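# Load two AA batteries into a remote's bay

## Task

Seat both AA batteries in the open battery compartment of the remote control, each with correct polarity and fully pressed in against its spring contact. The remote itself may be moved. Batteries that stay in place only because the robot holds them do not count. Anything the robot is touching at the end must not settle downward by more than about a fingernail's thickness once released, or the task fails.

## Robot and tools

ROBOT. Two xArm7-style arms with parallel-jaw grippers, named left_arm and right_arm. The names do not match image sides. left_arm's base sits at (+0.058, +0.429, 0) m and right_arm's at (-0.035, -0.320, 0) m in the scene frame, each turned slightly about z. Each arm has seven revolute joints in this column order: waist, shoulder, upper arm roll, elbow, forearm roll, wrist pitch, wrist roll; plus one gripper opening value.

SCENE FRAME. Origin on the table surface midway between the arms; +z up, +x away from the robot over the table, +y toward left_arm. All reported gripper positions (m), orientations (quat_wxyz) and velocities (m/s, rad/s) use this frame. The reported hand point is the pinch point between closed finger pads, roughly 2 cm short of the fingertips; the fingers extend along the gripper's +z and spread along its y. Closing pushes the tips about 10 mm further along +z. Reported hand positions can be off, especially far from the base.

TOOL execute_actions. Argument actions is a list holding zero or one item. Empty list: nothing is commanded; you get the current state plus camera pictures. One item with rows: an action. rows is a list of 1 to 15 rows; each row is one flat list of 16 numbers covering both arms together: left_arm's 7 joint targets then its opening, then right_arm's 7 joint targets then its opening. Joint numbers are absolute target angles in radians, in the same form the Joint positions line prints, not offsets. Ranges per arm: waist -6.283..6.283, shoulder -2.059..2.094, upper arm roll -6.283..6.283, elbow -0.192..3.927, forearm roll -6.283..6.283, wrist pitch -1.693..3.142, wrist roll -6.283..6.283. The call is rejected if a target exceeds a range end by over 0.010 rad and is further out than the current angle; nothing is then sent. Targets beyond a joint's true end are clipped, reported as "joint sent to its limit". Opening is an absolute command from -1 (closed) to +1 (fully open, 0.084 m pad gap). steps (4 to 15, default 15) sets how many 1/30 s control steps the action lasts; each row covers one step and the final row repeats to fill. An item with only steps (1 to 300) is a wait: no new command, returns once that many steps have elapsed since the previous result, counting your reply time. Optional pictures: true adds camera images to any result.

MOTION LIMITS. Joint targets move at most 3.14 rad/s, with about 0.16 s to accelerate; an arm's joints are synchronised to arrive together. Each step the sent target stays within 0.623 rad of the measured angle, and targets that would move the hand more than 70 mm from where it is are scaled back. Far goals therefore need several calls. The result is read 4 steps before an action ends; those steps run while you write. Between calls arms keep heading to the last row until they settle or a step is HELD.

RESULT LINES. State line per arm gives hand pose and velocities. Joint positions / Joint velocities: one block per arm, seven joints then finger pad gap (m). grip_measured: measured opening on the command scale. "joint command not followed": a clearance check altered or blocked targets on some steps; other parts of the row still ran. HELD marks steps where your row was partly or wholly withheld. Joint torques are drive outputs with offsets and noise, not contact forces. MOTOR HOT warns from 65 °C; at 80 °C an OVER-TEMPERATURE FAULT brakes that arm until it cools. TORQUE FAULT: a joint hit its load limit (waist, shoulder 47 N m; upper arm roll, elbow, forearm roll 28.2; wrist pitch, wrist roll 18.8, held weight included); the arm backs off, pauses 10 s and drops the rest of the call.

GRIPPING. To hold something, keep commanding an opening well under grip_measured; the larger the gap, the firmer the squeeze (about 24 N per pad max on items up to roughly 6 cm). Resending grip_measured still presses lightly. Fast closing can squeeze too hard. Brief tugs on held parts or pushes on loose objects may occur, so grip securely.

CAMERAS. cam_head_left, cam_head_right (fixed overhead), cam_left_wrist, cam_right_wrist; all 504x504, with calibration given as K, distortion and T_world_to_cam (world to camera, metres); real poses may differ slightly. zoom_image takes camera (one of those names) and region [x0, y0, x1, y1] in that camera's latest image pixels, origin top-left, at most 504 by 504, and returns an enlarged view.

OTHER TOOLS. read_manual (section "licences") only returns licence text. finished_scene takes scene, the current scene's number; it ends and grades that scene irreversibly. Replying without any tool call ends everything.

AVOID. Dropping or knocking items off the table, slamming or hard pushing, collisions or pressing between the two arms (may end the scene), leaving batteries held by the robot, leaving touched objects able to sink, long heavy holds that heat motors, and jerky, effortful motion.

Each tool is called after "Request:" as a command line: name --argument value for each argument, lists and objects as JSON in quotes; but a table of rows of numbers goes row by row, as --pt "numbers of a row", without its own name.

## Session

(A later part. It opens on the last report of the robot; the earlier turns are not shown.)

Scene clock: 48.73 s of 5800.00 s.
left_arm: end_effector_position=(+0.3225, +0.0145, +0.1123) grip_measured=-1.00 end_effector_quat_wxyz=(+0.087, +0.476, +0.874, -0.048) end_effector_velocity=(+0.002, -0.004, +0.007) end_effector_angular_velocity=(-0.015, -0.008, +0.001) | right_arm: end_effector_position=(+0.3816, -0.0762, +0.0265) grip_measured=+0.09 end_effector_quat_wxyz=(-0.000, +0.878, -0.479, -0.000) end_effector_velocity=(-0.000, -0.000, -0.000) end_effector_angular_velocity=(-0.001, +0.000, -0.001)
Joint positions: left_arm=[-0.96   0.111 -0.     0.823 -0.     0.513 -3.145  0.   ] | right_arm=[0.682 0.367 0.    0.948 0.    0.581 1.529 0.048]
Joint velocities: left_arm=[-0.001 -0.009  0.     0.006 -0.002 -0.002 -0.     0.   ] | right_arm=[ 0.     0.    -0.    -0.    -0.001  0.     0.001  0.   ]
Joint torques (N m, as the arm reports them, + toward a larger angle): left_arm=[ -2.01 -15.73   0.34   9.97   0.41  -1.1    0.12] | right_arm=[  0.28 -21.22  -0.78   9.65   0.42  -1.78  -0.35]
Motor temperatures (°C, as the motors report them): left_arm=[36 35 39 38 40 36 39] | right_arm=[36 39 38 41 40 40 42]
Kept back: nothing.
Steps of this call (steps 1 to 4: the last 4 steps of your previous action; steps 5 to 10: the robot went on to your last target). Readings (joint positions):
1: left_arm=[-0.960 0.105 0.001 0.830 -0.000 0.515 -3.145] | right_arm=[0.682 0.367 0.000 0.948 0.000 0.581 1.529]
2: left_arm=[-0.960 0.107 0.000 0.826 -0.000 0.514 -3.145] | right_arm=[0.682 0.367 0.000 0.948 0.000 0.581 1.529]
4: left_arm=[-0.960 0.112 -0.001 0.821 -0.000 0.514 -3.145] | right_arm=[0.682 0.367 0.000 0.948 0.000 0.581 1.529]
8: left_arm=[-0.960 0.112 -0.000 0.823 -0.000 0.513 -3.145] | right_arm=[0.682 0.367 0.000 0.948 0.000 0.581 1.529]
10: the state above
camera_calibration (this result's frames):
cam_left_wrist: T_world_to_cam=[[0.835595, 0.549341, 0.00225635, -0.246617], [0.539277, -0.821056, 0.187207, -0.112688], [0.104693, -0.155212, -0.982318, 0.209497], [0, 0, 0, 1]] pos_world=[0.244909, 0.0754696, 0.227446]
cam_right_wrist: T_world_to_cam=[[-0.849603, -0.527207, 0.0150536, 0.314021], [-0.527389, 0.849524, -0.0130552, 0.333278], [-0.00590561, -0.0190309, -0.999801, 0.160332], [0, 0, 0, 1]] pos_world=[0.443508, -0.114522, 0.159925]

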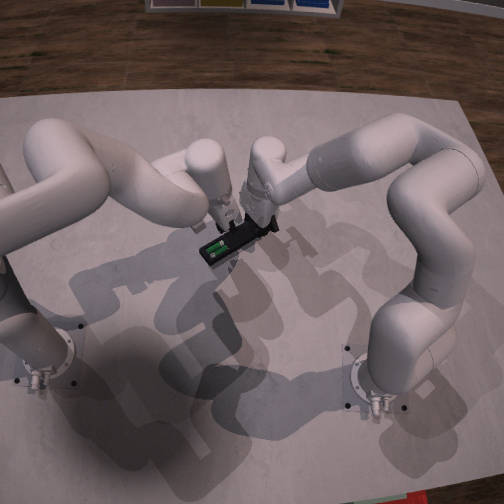

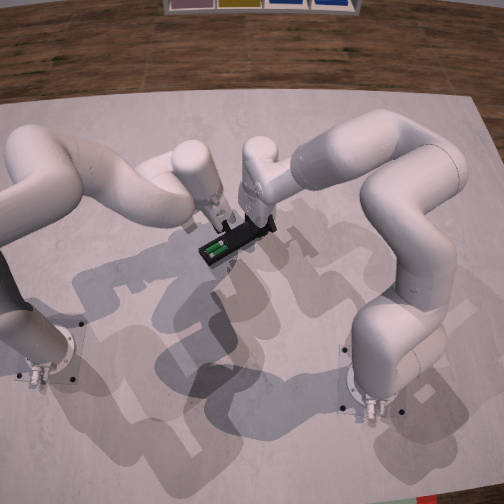

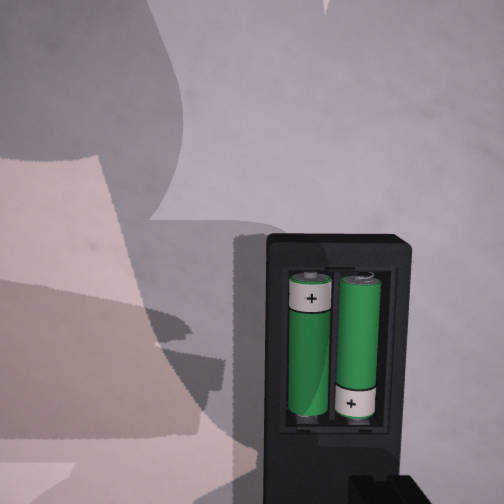

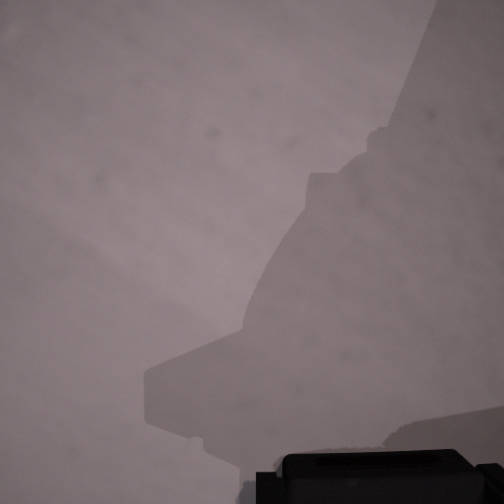

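Request:
execute_actions --actions '[{"rows":[[-0.93,0.07,0,0.81,0,0.55,-3.12,-1,0.6816,0.367,0,0.9484,0,0.5814,1.529,0.0],[-0.9,0.04,0,0.80,0,0.6,-3.09,-1,0.6816,0.367,0,0.9484,0,0.5814,1.529,0.08],[-0.87,0.01,0,0.79,0,0.65,-3.06,-1,0.6816,0.367,0,0.9484,0,0.5814,1.529,0.14],[-0.84,-0.02,0,0.78,0,0.7,-3.03,-1,0.6816,0.367,0,0.9484,0,0.5814,1.529,0.2],[-0.8,-0.05,0,0.77,0,0.76,-3.0,-1,0.6816,0.367,0,0.9484,0,0.5814,1.529,0.3],[-0.75,-0.1,0,0.75,0,0.85,-2.95,-1,0.6816,0.367,0,0.9484,0,0.5814,1.529,0.4],[-0.75,-0.1,0,0.75,0,0.85,-2.95,-1,0.6816,0.367,0,0.9484,0,0.5814,1.529,0.5],[-0.75,-0.1,0,0.75,0,0.85,-2.95,-1,0.6816,0.367,0,0.9484,0,0.5814,1.529,0.6],[-0.75,-0.1,0,0.75,0,0.85,-2.95,-1,0.6816,0.367,0,0.9484,0,0.5814,1.529,0.6],[-0.75,-0.1,0,0.75,0,0.85,-2.95,-1,0.6816,0.34,0,0.952,0,0.612,1.529,0.6],[-0.75,-0.1,0,0.75,0,0.85,-2.95,-1,0.6816,0.30,0,0.9565,0,0.6565,1.529,0.6],[-0.75,-0.1,0,0.75,0,0.85,-2.95,-1,0.6816,0.25,0,0.962,0,0.712,1.529,0.6]],"steps":15}]'

Request:
execute_actions --actions '[{"steps":12}]' --pictures true

Scene clock: 49.47 s of 5800.00 s.
left_arm: end_effector_position=(+0.3484, +0.1385, +0.1457) grip_measured=-1.00 end_effector_quat_wxyz=(+0.005, +0.466, +0.885, -0.002) end_effector_velocity=(-0.012, +0.086, +0.011) end_effector_angular_velocity=(+0.129, +0.126, -0.016) | right_arm: end_effector_position=(+0.3808, -0.0767, +0.0282) grip_measured=+0.59 end_effector_quat_wxyz=(+0.001, +0.878, -0.479, -0.001) end_effector_velocity=(-0.048, -0.025, +0.092) end_effector_angular_velocity=(-0.092, +0.159, +0.004)
Joint positions: left_arm=[-0.75  -0.099  0.008  0.752  0.     0.84  -2.956  0.   ] | right_arm=[ 0.682  0.362 -0.     0.948 -0.     0.59   1.529  0.069]
Joint velocities: left_arm=[ 0.141 -0.122 -0.014 -0.049  0.001  0.254  0.143  0.   ] | right_arm=[ 0.002 -0.272  0.003 -0.018  0.     0.438  0.     0.   ]
Joint torques (N m, as the arm reports them, + toward a larger angle): left_arm=[-16.34  -7.7   -5.83  10.49   0.5   -1.17  -0.12] | right_arm=[  0.33 -34.04  -0.69  12.39   0.44  -0.81  -0.37]
Motor temperatures (°C, as the motors report them): left_arm=[36 35 40 38 40 36 39] | right_arm=[36 39 38 41 40 40 42]
Steps of this call (steps 1 to 11: the robot went on to your last target; steps 12 to 22: the first 11 steps of this action). Readings (joint positions):
12: left_arm=[-0.960 0.110 -0.000 0.823 0.000 0.513 -3.145] | right_arm=[0.682 0.367 0.000 0.948 0.000 0.581 1.529]
13: left_arm=[-0.956 0.105 -0.002 0.821 0.000 0.521 -3.140] | right_arm=[0.682 0.367 0.000 0.948 0.000 0.581 1.529]
15: left_arm=[-0.921 0.063 -0.006 0.805 0.000 0.576 -3.105] | right_arm=[0.682 0.367 -0.000 0.948 -0.000 0.581 1.529]
19: left_arm=[-0.803 -0.050 0.003 0.771 -0.000 0.756 -3.002] | right_arm=[0.682 0.367 -0.000 0.949 -0.000 0.581 1.529]
22: the state above

Scene clock: 49.87 s of 5800.00 s.
left_arm: end_effector_position=(+0.3438, +0.1384, +0.1443) grip_measured=-1.00 end_effector_quat_wxyz=(-0.000, +0.472, +0.881, +0.000) end_effector_velocity=(+0.001, +0.002, +0.001) end_effector_angular_velocity=(-0.001, +0.000, +0.007) | right_arm: end_effector_position=(+0.3794, -0.0774, +0.0762) grip_measured=+0.59 end_effector_quat_wxyz=(+0.002, +0.878, -0.479, -0.001) end_effector_velocity=(+0.009, +0.005, +0.010) end_effector_angular_velocity=(+0.014, -0.025, +0.001)
Joint positions: left_arm=[-0.751 -0.099 -0.     0.75  -0.     0.85  -2.95   0.   ] | right_arm=[ 0.682  0.252  0.     0.96  -0.     0.712  1.529  0.069]
Joint velocities: left_arm=[ 0.003 -0.003  0.003 -0.001 -0.001  0.001  0.     0.   ] | right_arm=[ 0.001 -0.007 -0.     0.018 -0.    -0.004 -0.     0.   ]
Joint torques (N m, as the arm reports them, + toward a larger angle): left_arm=[ -2.14 -12.87   0.46  10.76   0.58  -0.87   0.14] | right_arm=[  0.28 -20.45  -0.47  10.5    0.36  -1.8   -0.37]
Motor temperatures (°C, as the motors report them): left_arm=[36 35 40 38 40 36 39] | right_arm=[36 39 38 41 40 40 42]
Kept back: nothing.
Steps of this call (steps 1 to 4: the last 4 steps of your previous action; steps 5 to 12: the robot went on to your last target). Readings (joint positions):
1: left_arm=[-0.748 -0.101 0.006 0.751 0.000 0.846 -2.953] | right_arm=[0.682 0.347 0.000 0.948 -0.000 0.611 1.529]
2: left_arm=[-0.749 -0.101 0.003 0.750 -0.000 0.848 -2.951] | right_arm=[0.682 0.321 0.000 0.949 -0.000 0.643 1.529]
4: left_arm=[-0.751 -0.099 -0.002 0.749 -0.000 0.849 -2.950] | right_arm=[0.682 0.263 0.000 0.962 -0.000 0.694 1.529]
8: left_arm=[-0.751 -0.099 -0.001 0.750 -0.000 0.850 -2.950] | right_arm=[0.681 0.247 -0.000 0.964 0.000 0.711 1.529]
12: the state above
camera_calibration (this result's frames):
cam_left_wrist: T_world_to_cam=[[0.828001, 0.560707, 0.00468118, -0.331823], [0.560722, -0.82793, -0.0111032, -0.00629179], [-0.00234994, 0.0118183, -0.999927, 0.274118], [0, 0, 0, 1]] pos_world=[0.278922, 0.177607, 0.275582]
cam_right_wrist: T_world_to_cam=[[-0.849506, -0.527235, 0.019029, 0.310432], [-0.527496, 0.849459, -0.0129475, 0.333853], [-0.00933798, -0.0210367, -0.999735, 0.211123], [0, 0, 0, 1]] pos_world=[0.441791, -0.115483, 0.209482]

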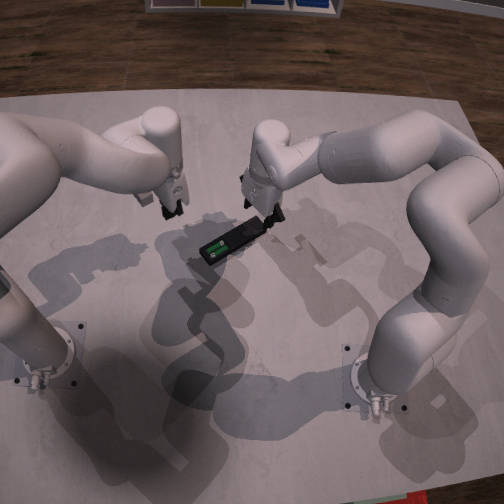

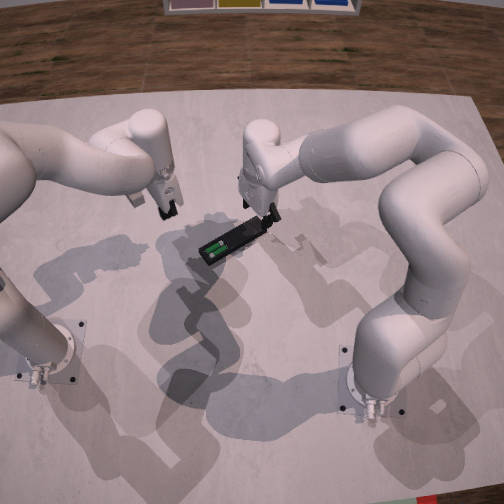

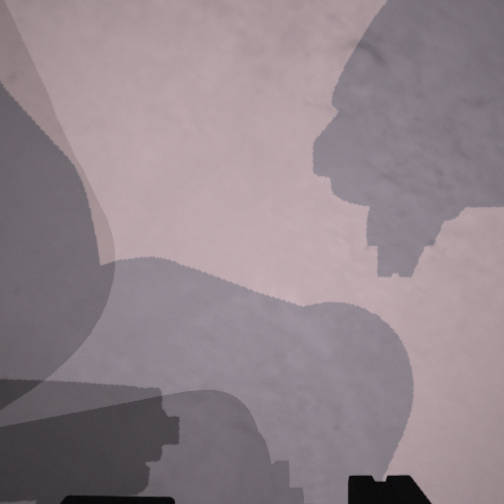

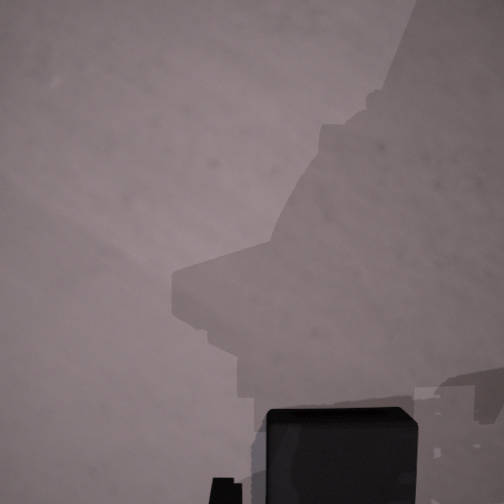

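Request:
zoom_image --camera "cam_head_left" --region '[180,200,290,280]'

Region (180, 200, 290, 280) of cam_head_left's 504x504 image, scaled by 4.582, with more detail than that image has; it fills the top 367 rows of this view, and the rest is white.

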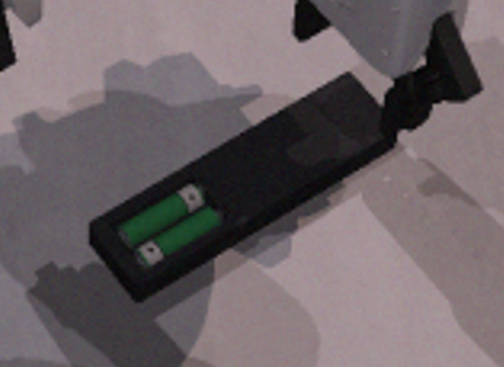

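Request:
finished_scene --scene 2

The scene is finished: the task was done.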